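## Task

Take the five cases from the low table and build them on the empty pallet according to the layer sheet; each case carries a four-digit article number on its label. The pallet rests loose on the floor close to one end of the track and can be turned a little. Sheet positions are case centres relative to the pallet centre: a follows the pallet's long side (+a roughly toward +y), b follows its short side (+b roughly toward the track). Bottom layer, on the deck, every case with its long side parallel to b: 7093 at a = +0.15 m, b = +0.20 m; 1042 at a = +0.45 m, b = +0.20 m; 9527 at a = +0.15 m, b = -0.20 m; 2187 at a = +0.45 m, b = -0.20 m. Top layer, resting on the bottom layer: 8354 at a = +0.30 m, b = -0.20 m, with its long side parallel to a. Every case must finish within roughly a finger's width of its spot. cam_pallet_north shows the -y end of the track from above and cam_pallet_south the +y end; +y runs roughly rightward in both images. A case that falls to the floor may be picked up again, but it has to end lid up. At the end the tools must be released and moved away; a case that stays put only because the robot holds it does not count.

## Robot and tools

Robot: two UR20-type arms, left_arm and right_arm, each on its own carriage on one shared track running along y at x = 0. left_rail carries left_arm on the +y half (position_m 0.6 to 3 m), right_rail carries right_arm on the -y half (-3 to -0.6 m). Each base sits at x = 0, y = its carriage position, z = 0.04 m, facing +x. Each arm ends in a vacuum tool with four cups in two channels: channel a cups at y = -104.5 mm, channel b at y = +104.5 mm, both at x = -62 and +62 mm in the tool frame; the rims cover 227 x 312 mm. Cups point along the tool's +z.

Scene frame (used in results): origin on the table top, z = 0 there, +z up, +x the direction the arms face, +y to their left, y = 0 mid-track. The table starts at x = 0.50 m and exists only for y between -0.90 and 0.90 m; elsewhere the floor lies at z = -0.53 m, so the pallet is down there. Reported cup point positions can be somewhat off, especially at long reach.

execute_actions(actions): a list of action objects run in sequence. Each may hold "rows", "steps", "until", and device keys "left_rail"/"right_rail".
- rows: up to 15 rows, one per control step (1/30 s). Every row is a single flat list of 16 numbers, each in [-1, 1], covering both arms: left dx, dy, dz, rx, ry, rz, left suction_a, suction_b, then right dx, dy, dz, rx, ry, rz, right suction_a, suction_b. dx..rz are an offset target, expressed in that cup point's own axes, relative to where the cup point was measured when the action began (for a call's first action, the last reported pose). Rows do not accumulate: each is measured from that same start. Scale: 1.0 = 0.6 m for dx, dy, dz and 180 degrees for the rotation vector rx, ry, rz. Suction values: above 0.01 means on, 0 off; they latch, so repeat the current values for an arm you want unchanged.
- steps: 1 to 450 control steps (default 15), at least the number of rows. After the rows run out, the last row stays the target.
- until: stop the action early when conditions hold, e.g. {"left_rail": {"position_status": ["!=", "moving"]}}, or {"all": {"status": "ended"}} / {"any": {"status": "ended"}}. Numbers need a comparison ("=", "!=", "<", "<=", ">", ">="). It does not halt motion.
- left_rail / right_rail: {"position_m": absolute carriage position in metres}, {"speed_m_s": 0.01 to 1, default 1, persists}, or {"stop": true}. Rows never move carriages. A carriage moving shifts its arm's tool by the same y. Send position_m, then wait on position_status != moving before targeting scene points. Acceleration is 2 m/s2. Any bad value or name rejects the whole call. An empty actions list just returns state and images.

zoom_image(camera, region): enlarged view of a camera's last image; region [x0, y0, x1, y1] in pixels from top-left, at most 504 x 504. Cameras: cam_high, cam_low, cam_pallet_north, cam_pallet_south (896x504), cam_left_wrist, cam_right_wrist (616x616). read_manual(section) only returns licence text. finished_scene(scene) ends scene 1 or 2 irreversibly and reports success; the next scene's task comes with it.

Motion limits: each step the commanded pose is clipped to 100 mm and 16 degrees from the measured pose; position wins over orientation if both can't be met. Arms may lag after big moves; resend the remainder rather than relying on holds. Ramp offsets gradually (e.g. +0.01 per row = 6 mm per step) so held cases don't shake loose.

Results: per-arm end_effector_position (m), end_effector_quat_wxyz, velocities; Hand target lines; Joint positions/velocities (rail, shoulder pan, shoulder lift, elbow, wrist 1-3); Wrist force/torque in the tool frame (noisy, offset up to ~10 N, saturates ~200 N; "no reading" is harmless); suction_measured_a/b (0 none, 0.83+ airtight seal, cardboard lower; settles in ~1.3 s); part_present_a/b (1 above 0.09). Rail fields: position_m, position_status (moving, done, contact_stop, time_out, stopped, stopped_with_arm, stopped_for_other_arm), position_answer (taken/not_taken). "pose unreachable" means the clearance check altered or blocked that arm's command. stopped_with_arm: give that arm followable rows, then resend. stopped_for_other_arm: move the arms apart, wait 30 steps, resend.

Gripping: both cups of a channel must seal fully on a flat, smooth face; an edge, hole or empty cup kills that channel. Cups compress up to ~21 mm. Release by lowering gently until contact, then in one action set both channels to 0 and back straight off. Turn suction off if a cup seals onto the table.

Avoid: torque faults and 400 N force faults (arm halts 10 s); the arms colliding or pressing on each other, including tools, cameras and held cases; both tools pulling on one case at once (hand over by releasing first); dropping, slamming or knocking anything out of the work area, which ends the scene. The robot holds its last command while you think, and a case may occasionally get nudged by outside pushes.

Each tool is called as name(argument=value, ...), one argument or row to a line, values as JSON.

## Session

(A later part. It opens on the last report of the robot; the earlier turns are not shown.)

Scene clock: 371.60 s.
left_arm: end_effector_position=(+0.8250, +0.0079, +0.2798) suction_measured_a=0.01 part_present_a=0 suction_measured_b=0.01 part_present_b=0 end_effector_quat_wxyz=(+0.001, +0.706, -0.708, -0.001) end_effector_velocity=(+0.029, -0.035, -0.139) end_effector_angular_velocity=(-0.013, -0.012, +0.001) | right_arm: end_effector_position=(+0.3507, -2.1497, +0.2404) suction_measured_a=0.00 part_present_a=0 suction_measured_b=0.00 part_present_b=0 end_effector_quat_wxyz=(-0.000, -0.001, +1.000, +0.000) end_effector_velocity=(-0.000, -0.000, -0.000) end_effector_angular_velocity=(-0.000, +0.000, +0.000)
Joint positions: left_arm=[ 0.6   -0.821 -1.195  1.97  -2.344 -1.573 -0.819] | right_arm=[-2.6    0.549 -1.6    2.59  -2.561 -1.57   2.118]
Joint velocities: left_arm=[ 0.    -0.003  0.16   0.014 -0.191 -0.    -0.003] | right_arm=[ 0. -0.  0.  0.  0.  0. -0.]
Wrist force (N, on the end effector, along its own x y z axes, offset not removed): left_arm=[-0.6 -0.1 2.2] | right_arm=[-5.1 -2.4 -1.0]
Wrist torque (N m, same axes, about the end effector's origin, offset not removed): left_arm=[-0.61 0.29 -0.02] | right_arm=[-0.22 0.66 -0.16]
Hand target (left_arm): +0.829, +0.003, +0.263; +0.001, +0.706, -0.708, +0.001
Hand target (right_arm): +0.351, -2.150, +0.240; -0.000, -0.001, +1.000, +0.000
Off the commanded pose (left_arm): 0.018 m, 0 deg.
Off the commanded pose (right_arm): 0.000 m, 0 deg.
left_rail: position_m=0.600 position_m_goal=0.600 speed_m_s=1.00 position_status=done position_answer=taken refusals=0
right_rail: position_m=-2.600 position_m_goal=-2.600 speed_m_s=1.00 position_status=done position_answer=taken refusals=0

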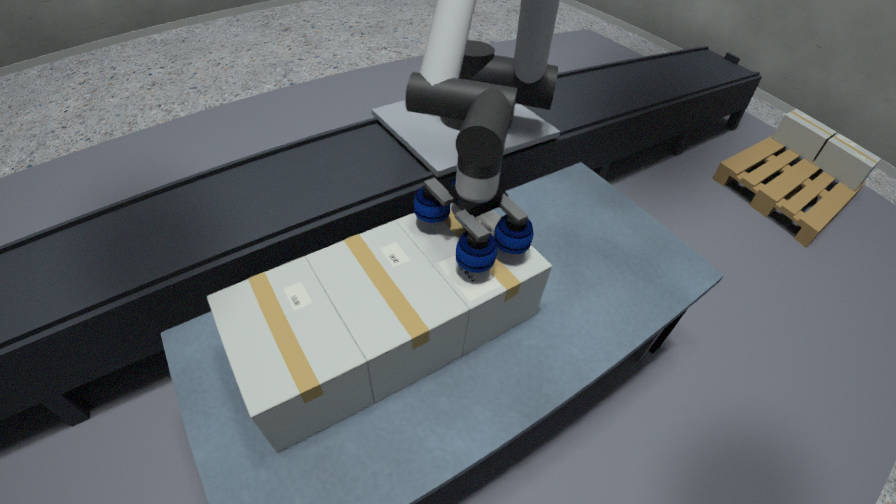

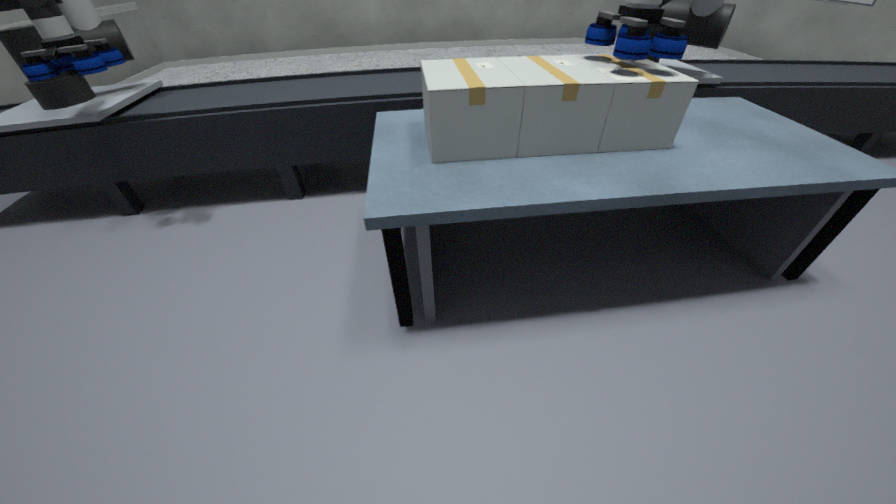

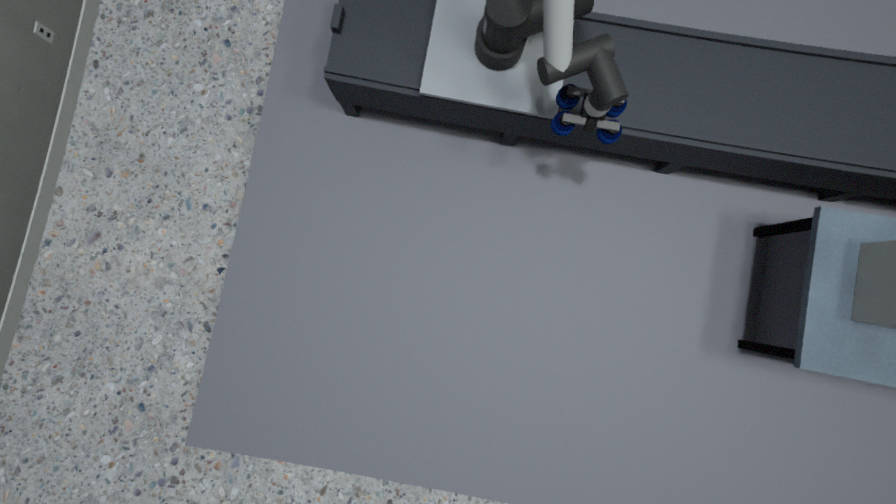

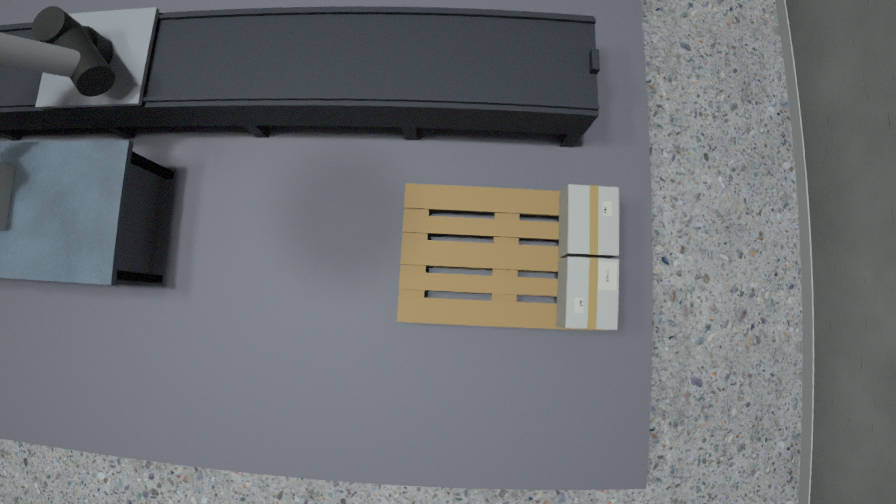

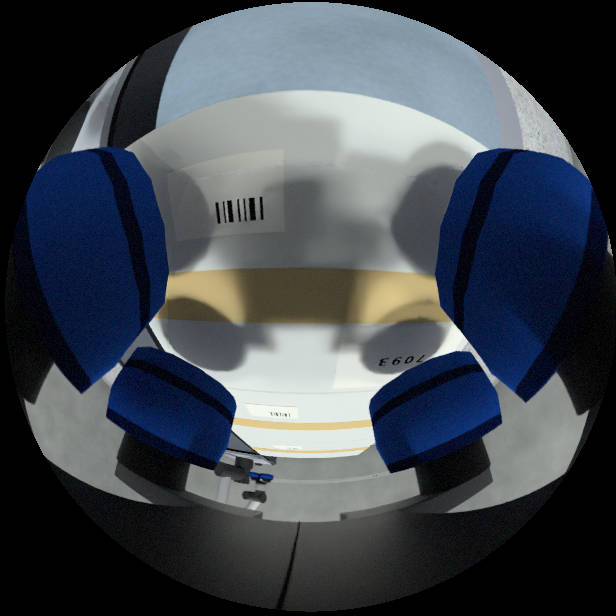

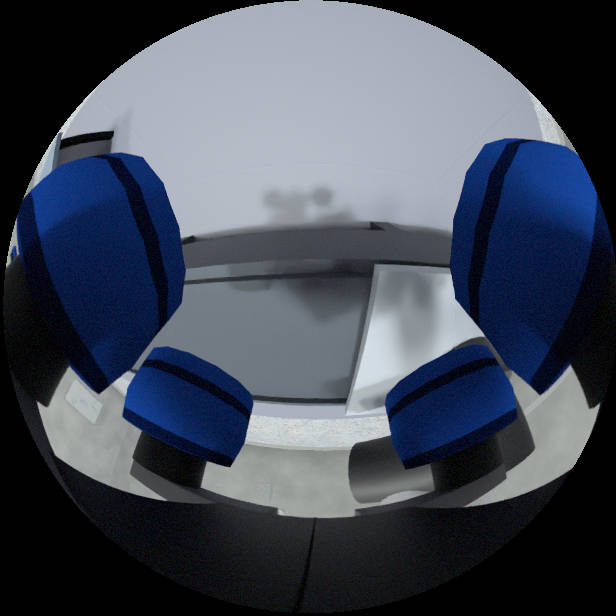

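execute_actions(
  actions=[],
)

Scene clock: 372.60 s.
left_arm: end_effector_position=(+0.8291, +0.0032, +0.2634) suction_measured_a=0.01 part_present_a=0 suction_measured_b=0.01 part_present_b=0 end_effector_quat_wxyz=(+0.001, +0.706, -0.708, +0.001) end_effector_velocity=(+0.000, -0.000, -0.000) end_effector_angular_velocity=(+0.000, +0.000, -0.000) | right_arm: end_effector_position=(+0.3507, -2.1497, +0.2404) suction_measured_a=0.00 part_present_a=0 suction_measured_b=0.00 part_present_b=0 end_effector_quat_wxyz=(-0.000, -0.001, +1.000, +0.000) end_effector_velocity=(-0.000, +0.000, +0.000) end_effector_angular_velocity=(+0.000, -0.000, -0.000)
Joint positions: left_arm=[ 0.6   -0.821 -1.176  1.971 -2.368 -1.573 -0.819] | right_arm=[-2.6    0.549 -1.6    2.59  -2.561 -1.57   2.118]
Joint velocities: left_arm=[ 0. -0.  0.  0. -0. -0.  0.] | right_arm=[ 0.  0. -0.  0. -0. -0.  0.]
Wrist force (N, on the end effector, along its own x y z axes, offset not removed): left_arm=[0.5 0.1 4.3] | right_arm=[-4.5 -1.1 -1.6]
Wrist torque (N m, same axes, about the end effector's origin, offset not removed): left_arm=[-0.64 -0.13 -0.02] | right_arm=[-0.12 0.53 0.03]
Hand target (left_arm): +0.829, +0.003, +0.263; +0.001, +0.706, -0.708, +0.001
Hand target (right_arm): +0.351, -2.150, +0.240; -0.000, -0.001, +1.000, +0.000
Off the commanded pose (left_arm): 0.001 m, 0 deg.
Off the commanded pose (right_arm): 0.000 m, 0 deg.
left_rail: position_m=0.600 position_m_goal=0.600 speed_m_s=1.00 position_status=done position_answer=taken refusals=0
right_rail: position_m=-2.600 position_m_goal=-2.600 speed_m_s=1.00 position_status=done position_answer=taken refusals=0

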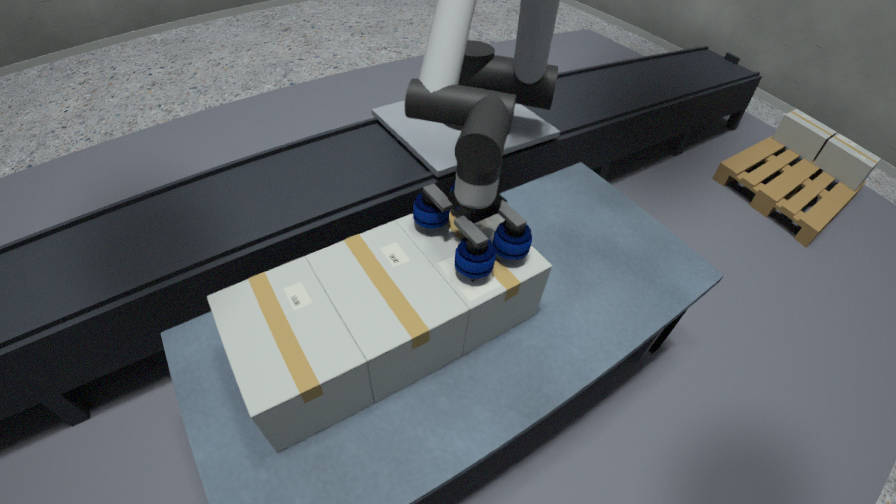

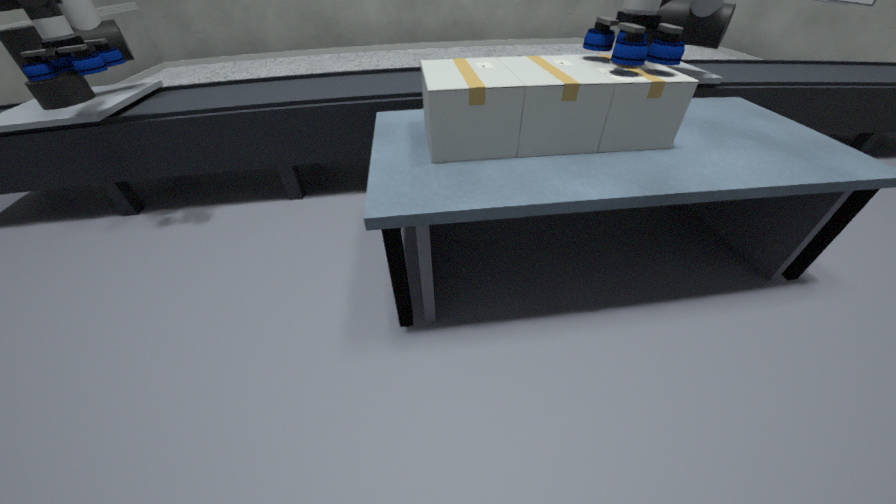

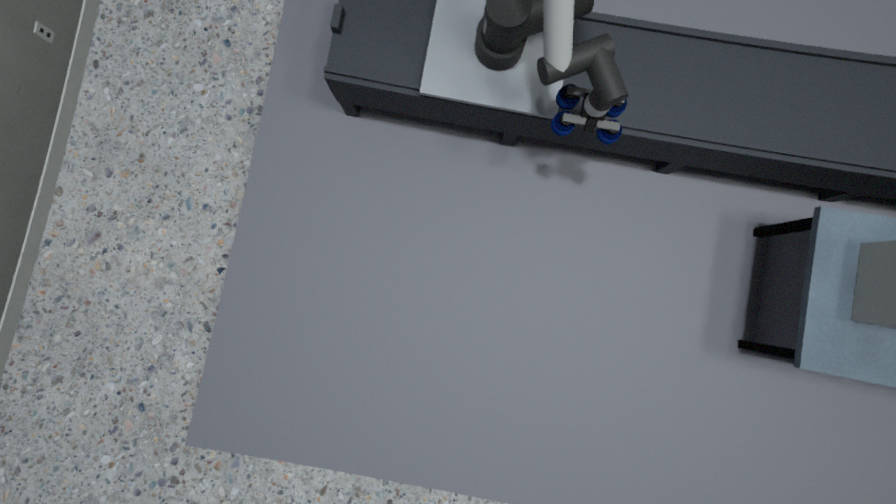

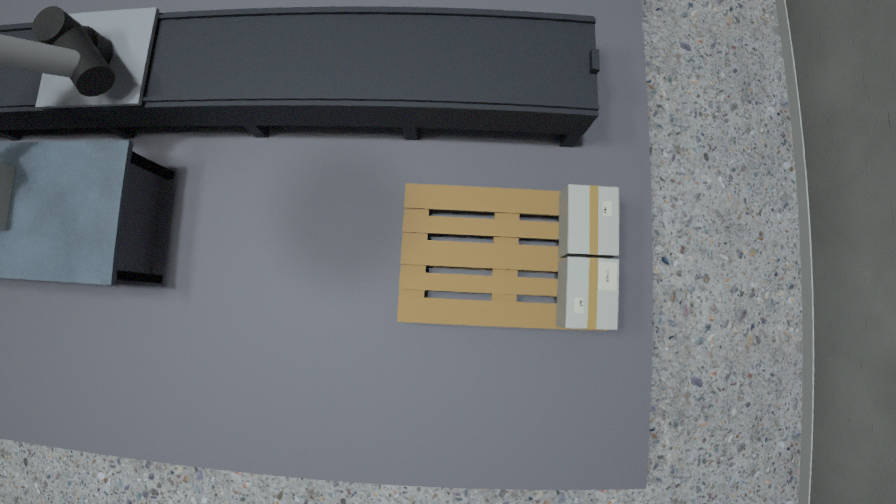

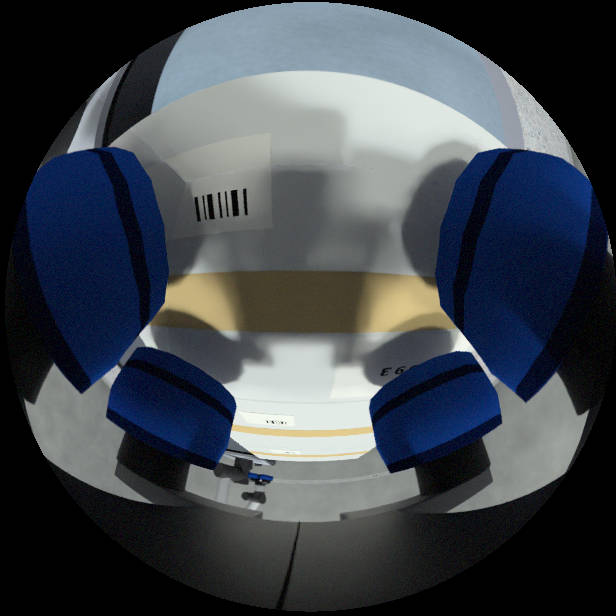

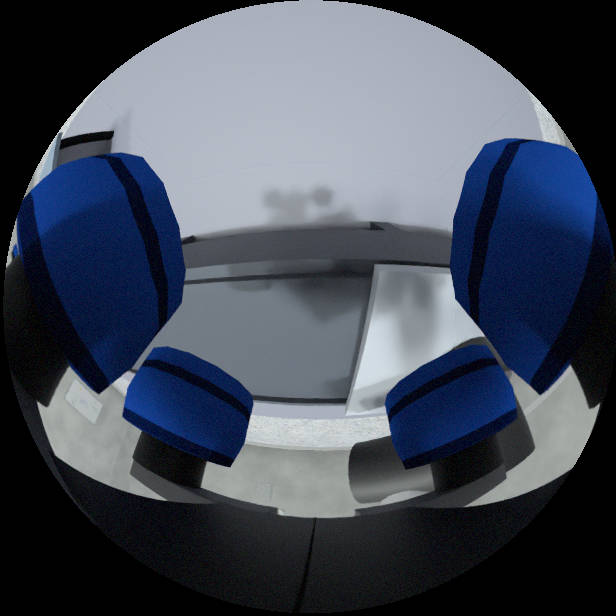

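execute_actions(
  actions=[
    {"rows": [[0,0,0.008,0,0,0,1,1,0,0,0,0,0,0,0,0],[0,0,0.018,0,0,0,1,1,0,0,0,0,0,0,0,0],[0,0,0.028,0,0,0,1,1,0,0,0,0,0,0,0,0],[0,0,0.038,0,0,0,1,1,0,0,0,0,0,0,0,0],[0,0,0.046,0,0,0,1,1,0,0,0,0,0,0,0,0],[0,0,0.052,0,0,0,1,1,0,0,0,0,0,0,0,0],[0,0,0.056,0,0,0,1,1,0,0,0,0,0,0,0,0],[0,0,0.059,0,0,0,1,1,0,0,0,0,0,0,0,0]], "steps": 12},
  ],
)

Scene clock: 375.67 s.
left_arm: end_effector_position=(+0.8288, +0.0034, +0.2336) suction_measured_a=0.01 part_present_a=0 suction_measured_b=0.01 part_present_b=0 end_effector_quat_wxyz=(+0.001, +0.706, -0.708, +0.000) end_effector_velocity=(+0.001, -0.001, -0.048) end_effector_angular_velocity=(-0.001, -0.001, -0.000) | right_arm: end_effector_position=(+0.3507, -2.1497, +0.2404) suction_measured_a=0.00 part_present_a=0 suction_measured_b=0.00 part_present_b=0 end_effector_quat_wxyz=(-0.000, -0.001, +1.000, +0.000) end_effector_velocity=(+0.000, -0.000, +0.000) end_effector_angular_velocity=(+0.000, -0.000, -0.000)
Joint positions: left_arm=[ 0.6   -0.821 -1.148  1.985 -2.408 -1.573 -0.819] | right_arm=[-2.6    0.549 -1.6    2.59  -2.561 -1.57   2.118]
Joint velocities: left_arm=[ 0.    -0.     0.046  0.019 -0.066  0.    -0.   ] | right_arm=[ 0. -0. -0. -0.  0. -0.  0.]
Wrist force (N, on the end effector, along its own x y z axes, offset not removed): left_arm=[4.8 0.4 1.2] | right_arm=[-4.1 -1.4 0.4]
Wrist torque (N m, same axes, about the end effector's origin, offset not removed): left_arm=[-0.54 -0.61 -0.14] | right_arm=[-0.15 0.50 0.03]
Hand target (left_arm): +0.829, +0.003, +0.228; +0.001, +0.706, -0.708, +0.001
Hand target (right_arm): +0.351, -2.150, +0.240; -0.000, -0.001, +1.000, +0.000
Off the commanded pose (left_arm): 0.006 m, 0 deg.
Off the commanded pose (right_arm): 0.000 m, 0 deg.
left_rail: position_m=0.600 position_m_goal=0.600 speed_m_s=1.00 position_status=done position_answer=taken refusals=0
right_rail: position_m=-2.600 position_m_goal=-2.600 speed_m_s=1.00 position_status=done position_answer=taken refusals=0

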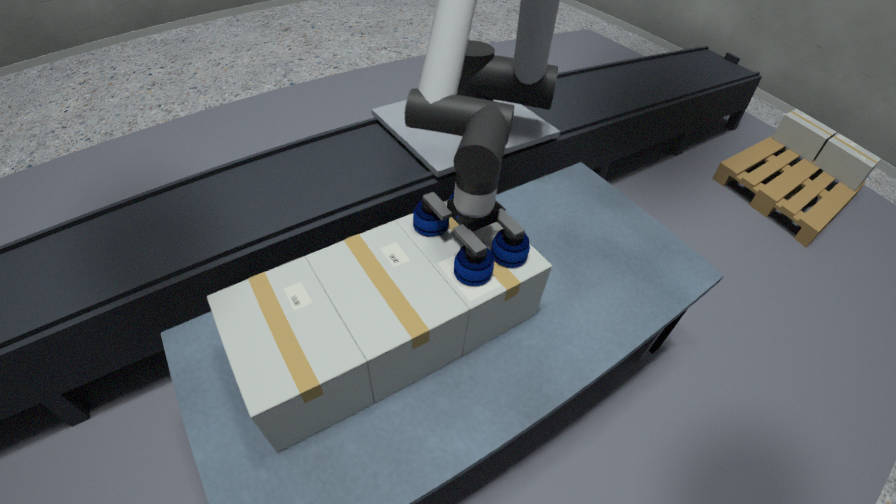

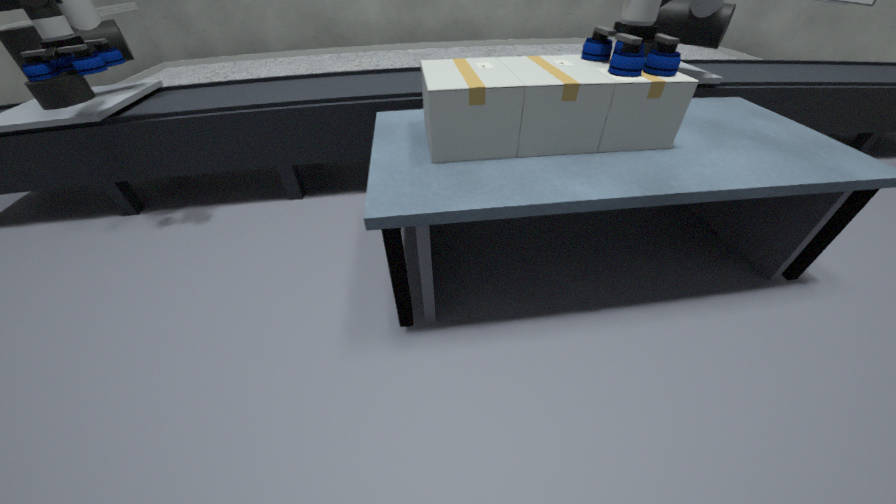

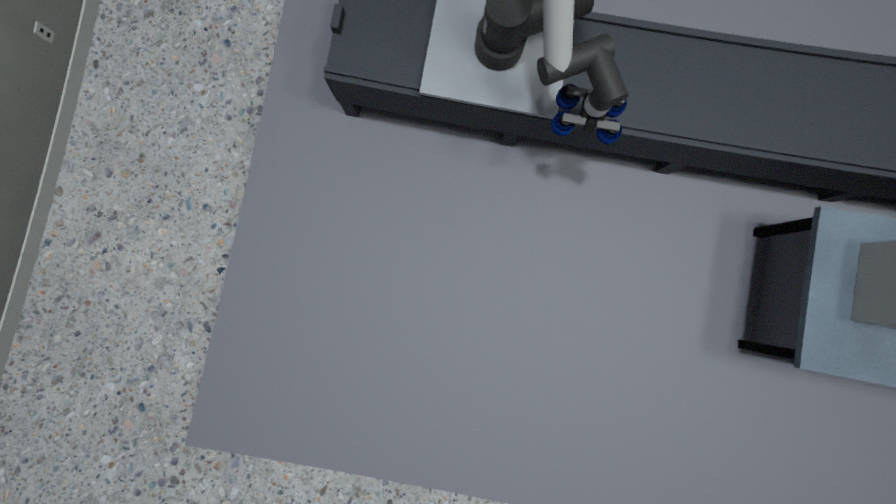

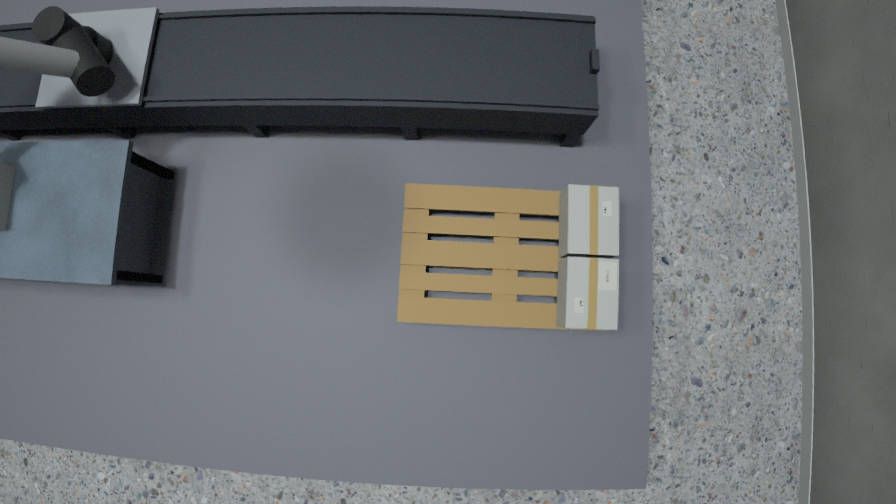

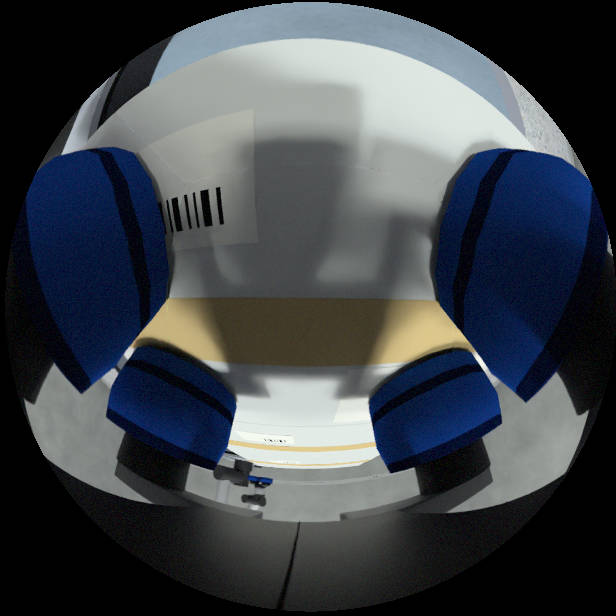

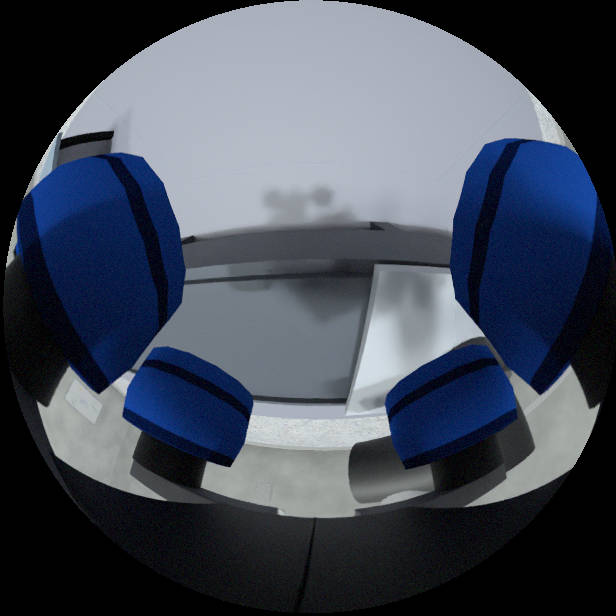

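execute_actions(
  actions=[],
)

Scene clock: 378.73 s.
left_arm: end_effector_position=(+0.8290, +0.0032, +0.2280) suction_measured_a=0.94 part_present_a=1 suction_measured_b=0.94 part_present_b=1 end_effector_quat_wxyz=(+0.001, +0.706, -0.708, +0.001) end_effector_velocity=(+0.000, +0.000, -0.000) end_effector_angular_velocity=(+0.000, +0.000, -0.000) | right_arm: end_effector_position=(+0.3507, -2.1497, +0.2404) suction_measured_a=0.00 part_present_a=0 suction_measured_b=0.00 part_present_b=0 end_effector_quat_wxyz=(-0.000, -0.001, +1.000, +0.000) end_effector_velocity=(+0.000, -0.000, -0.000) end_effector_angular_velocity=(-0.000, +0.000, -0.000)
Joint positions: left_arm=[ 0.6   -0.821 -1.143  1.987 -2.416 -1.573 -0.819] | right_arm=[-2.6    0.549 -1.6    2.59  -2.561 -1.57   2.118]
Joint velocities: left_arm=[ 0.  0.  0.  0. -0.  0.  0.] | right_arm=[ 0. -0.  0. -0.  0.  0. -0.]
Wrist force (N, on the end effector, along its own x y z axes, offset not removed): left_arm=[-0.3 -1.5 -35.2] | right_arm=[-1.9 -1.7 -2.6]
Wrist torque (N m, same axes, about the end effector's origin, offset not removed): left_arm=[0.07 0.17 -0.04] | right_arm=[-0.11 0.09 -0.04]
Hand target (left_arm): +0.829, +0.003, +0.228; +0.001, +0.706, -0.708, +0.001
Hand target (right_arm): +0.351, -2.150, +0.240; -0.000, -0.001, +1.000, +0.000
Off the commanded pose (left_arm): 0.000 m, 0 deg.
Off the commanded pose (right_arm): 0.000 m, 0 deg.
left_rail: position_m=0.600 position_m_goal=0.600 speed_m_s=1.00 position_status=done position_answer=taken refusals=0
right_rail: position_m=-2.600 position_m_goal=-2.600 speed_m_s=1.00 position_status=done position_answer=taken refusals=0

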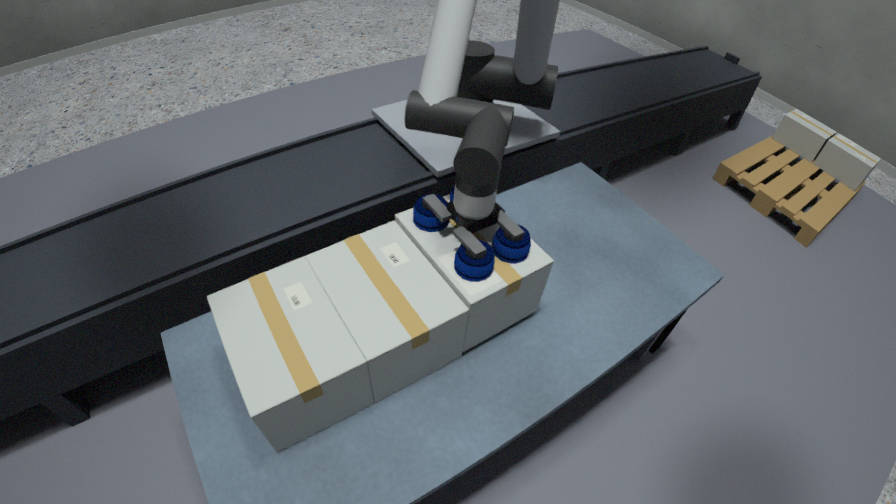

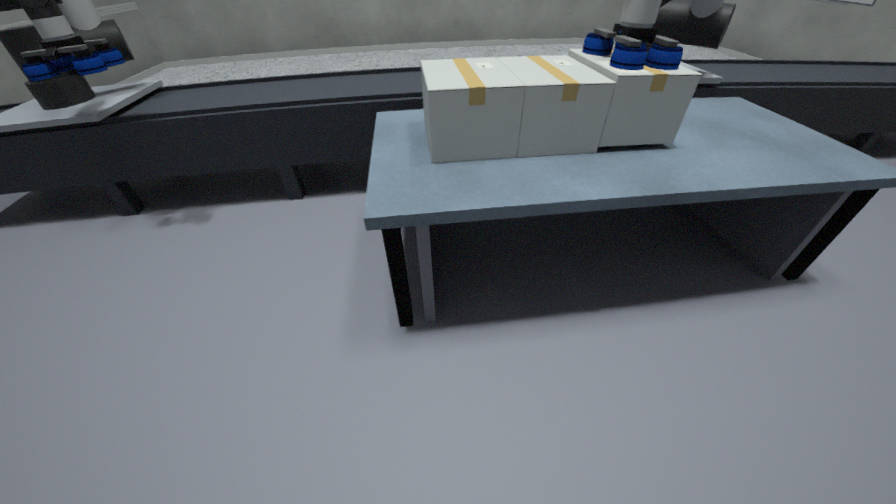

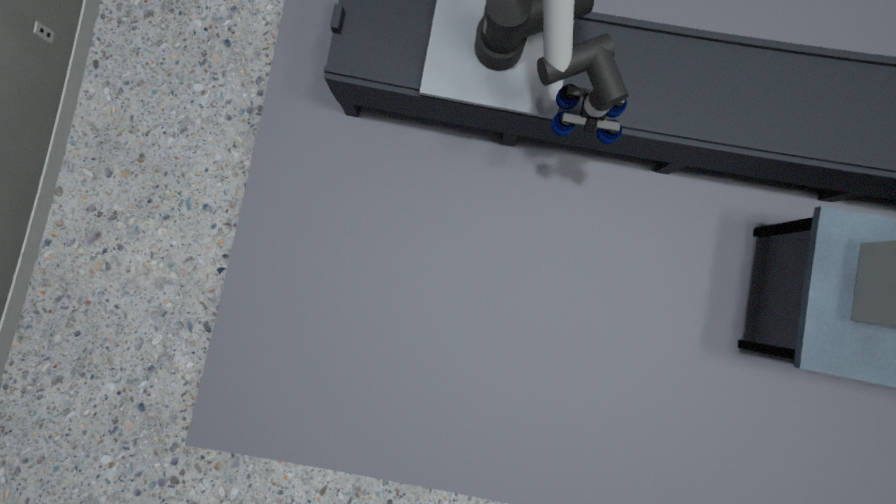

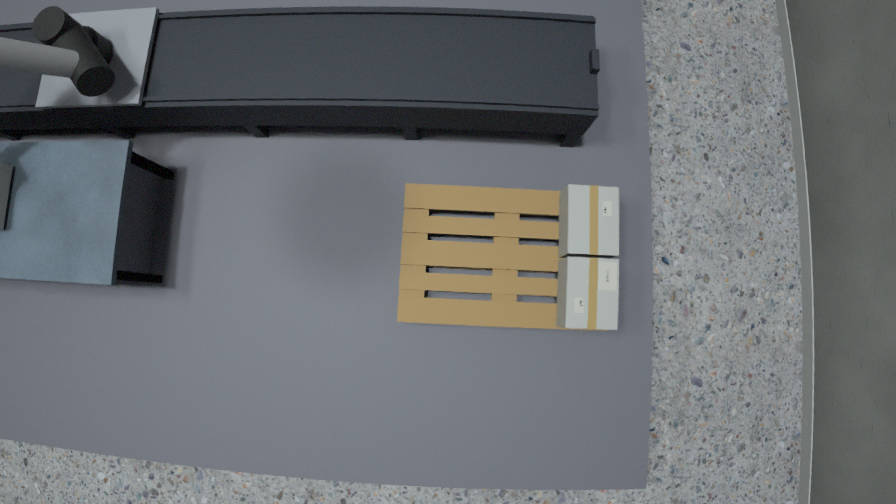

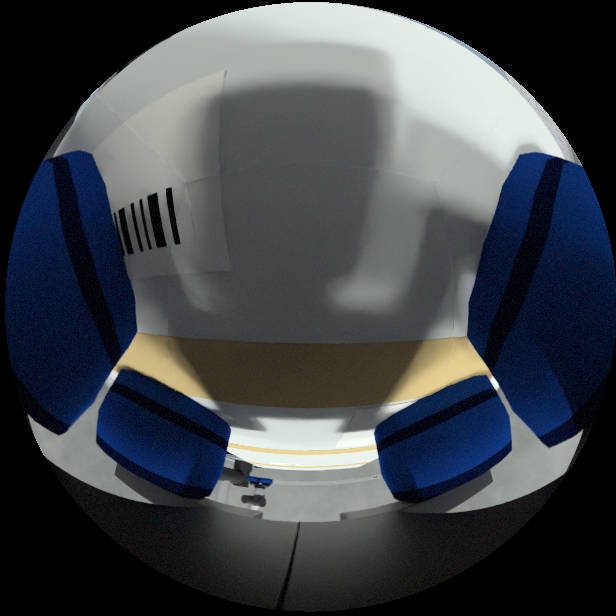

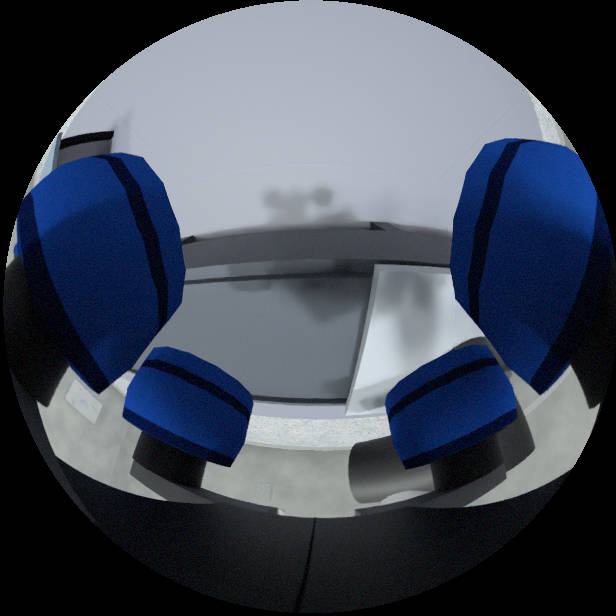

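execute_actions(
  actions=[
    {"rows": [[0,0,-0.008,0,0,0,1,1,0,0,0,0,0,0,0,0],[0,0,-0.018,0,0,0,1,1,0,0,0,0,0,0,0,0],[0,0,-0.03,0,0,0,1,1,0,0,0,0,0,0,0,0],[0,0,-0.042,0,0,0,1,1,0,0,0,0,0,0,0,0],[0,0,-0.052,0,0,0,1,1,0,0,0,0,0,0,0,0],[0,0,-0.06,0,0,0,1,1,0,0,0,0,0,0,0,0]], "steps": 8},
    {"left_rail":{"position_m":3.0},"steps":1},
  ],
)

Scene clock: 381.23 s.
left_arm: end_effector_position=(+0.8291, +0.0032, +0.2525) suction_measured_a=0.94 part_present_a=1 suction_measured_b=0.94 part_present_b=1 end_effector_quat_wxyz=(+0.001, +0.706, -0.708, +0.001) end_effector_velocity=(+0.001, -0.001, +0.097) end_effector_angular_velocity=(-0.003, -0.002, +0.000) | right_arm: end_effector_position=(+0.3507, -2.1497, +0.2404) suction_measured_a=0.00 part_present_a=0 suction_measured_b=0.00 part_present_b=0 end_effector_quat_wxyz=(-0.000, -0.001, +1.000, +0.000) end_effector_velocity=(+0.000, +0.000, -0.000) end_effector_angular_velocity=(+0.000, +0.000, +0.000)
Joint positions: left_arm=[ 0.6   -0.821 -1.166  1.976 -2.384 -1.573 -0.819] | right_arm=[-2.6    0.549 -1.6    2.59  -2.561 -1.57   2.118]
Joint velocities: left_arm=[ 0.     0.    -0.088 -0.044  0.129 -0.     0.   ] | right_arm=[ 0. -0.  0. -0.  0.  0. -0.]
Wrist force (N, on the end effector, along its own x y z axes, offset not removed): left_arm=[-0.3 -4.4 -40.1] | right_arm=[-5.1 -3.7 -1.4]
Wrist torque (N m, same axes, about the end effector's origin, offset not removed): left_arm=[-0.02 0.44 -0.21] | right_arm=[-0.49 0.59 -0.01]
Hand target (left_arm): +0.829, +0.006, +0.264; +0.001, +0.706, -0.708, +0.001
Hand target (right_arm): +0.351, -2.150, +0.240; -0.000, -0.001, +1.000, +0.000
Off the commanded pose (left_arm): 0.012 m, 0 deg.
Off the commanded pose (right_arm): 0.000 m, 0 deg.
left_rail: position_m=0.600 position_m_goal=3.000 speed_m_s=1.00 position_status=moving position_answer=taken refusals=0
right_rail: position_m=-2.600 position_m_goal=-2.600 speed_m_s=1.00 position_status=done position_answer=taken refusals=0

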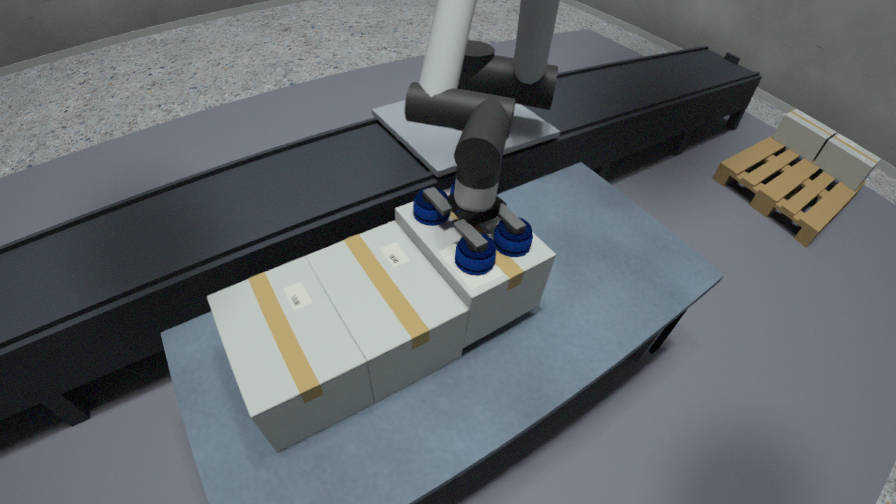

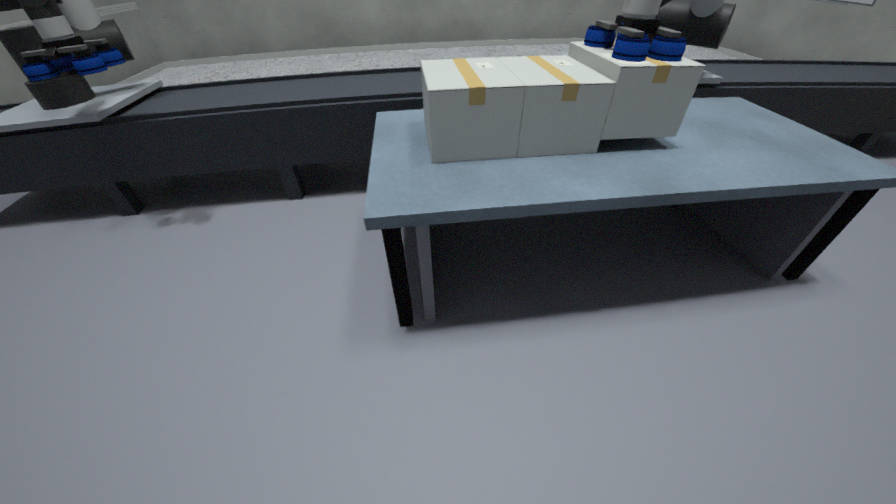

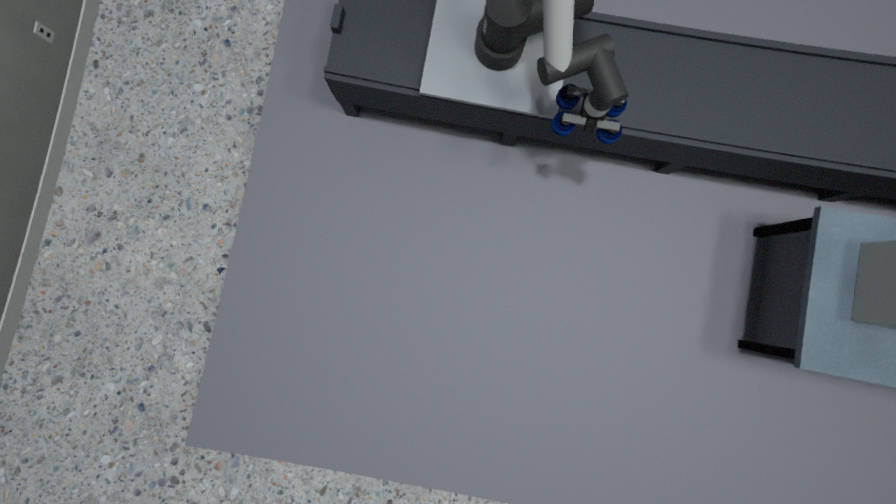

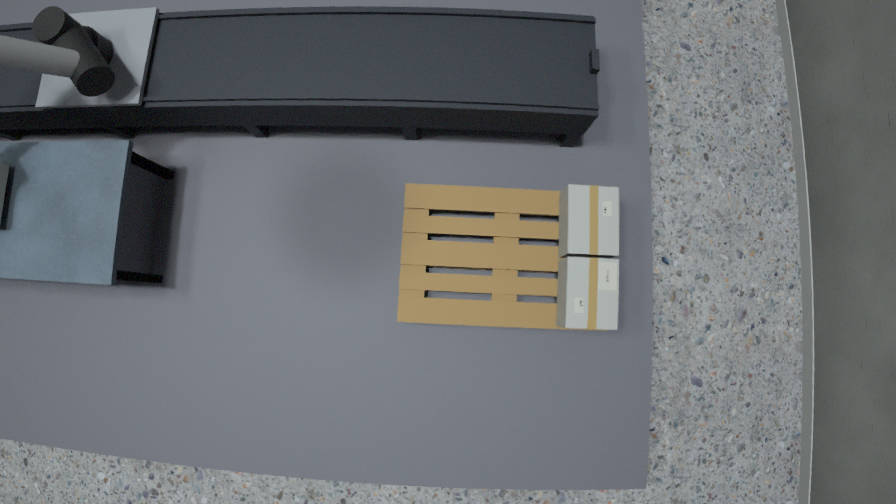

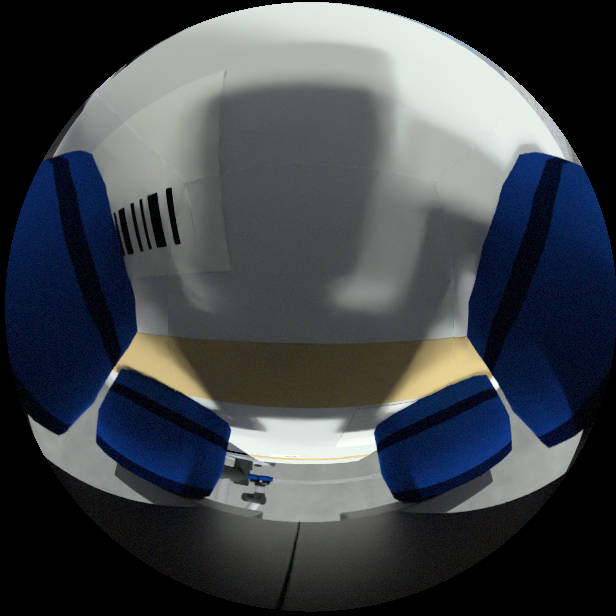

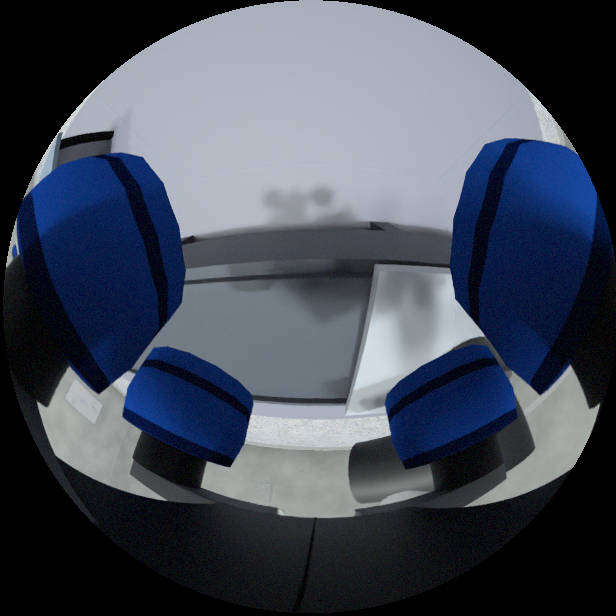

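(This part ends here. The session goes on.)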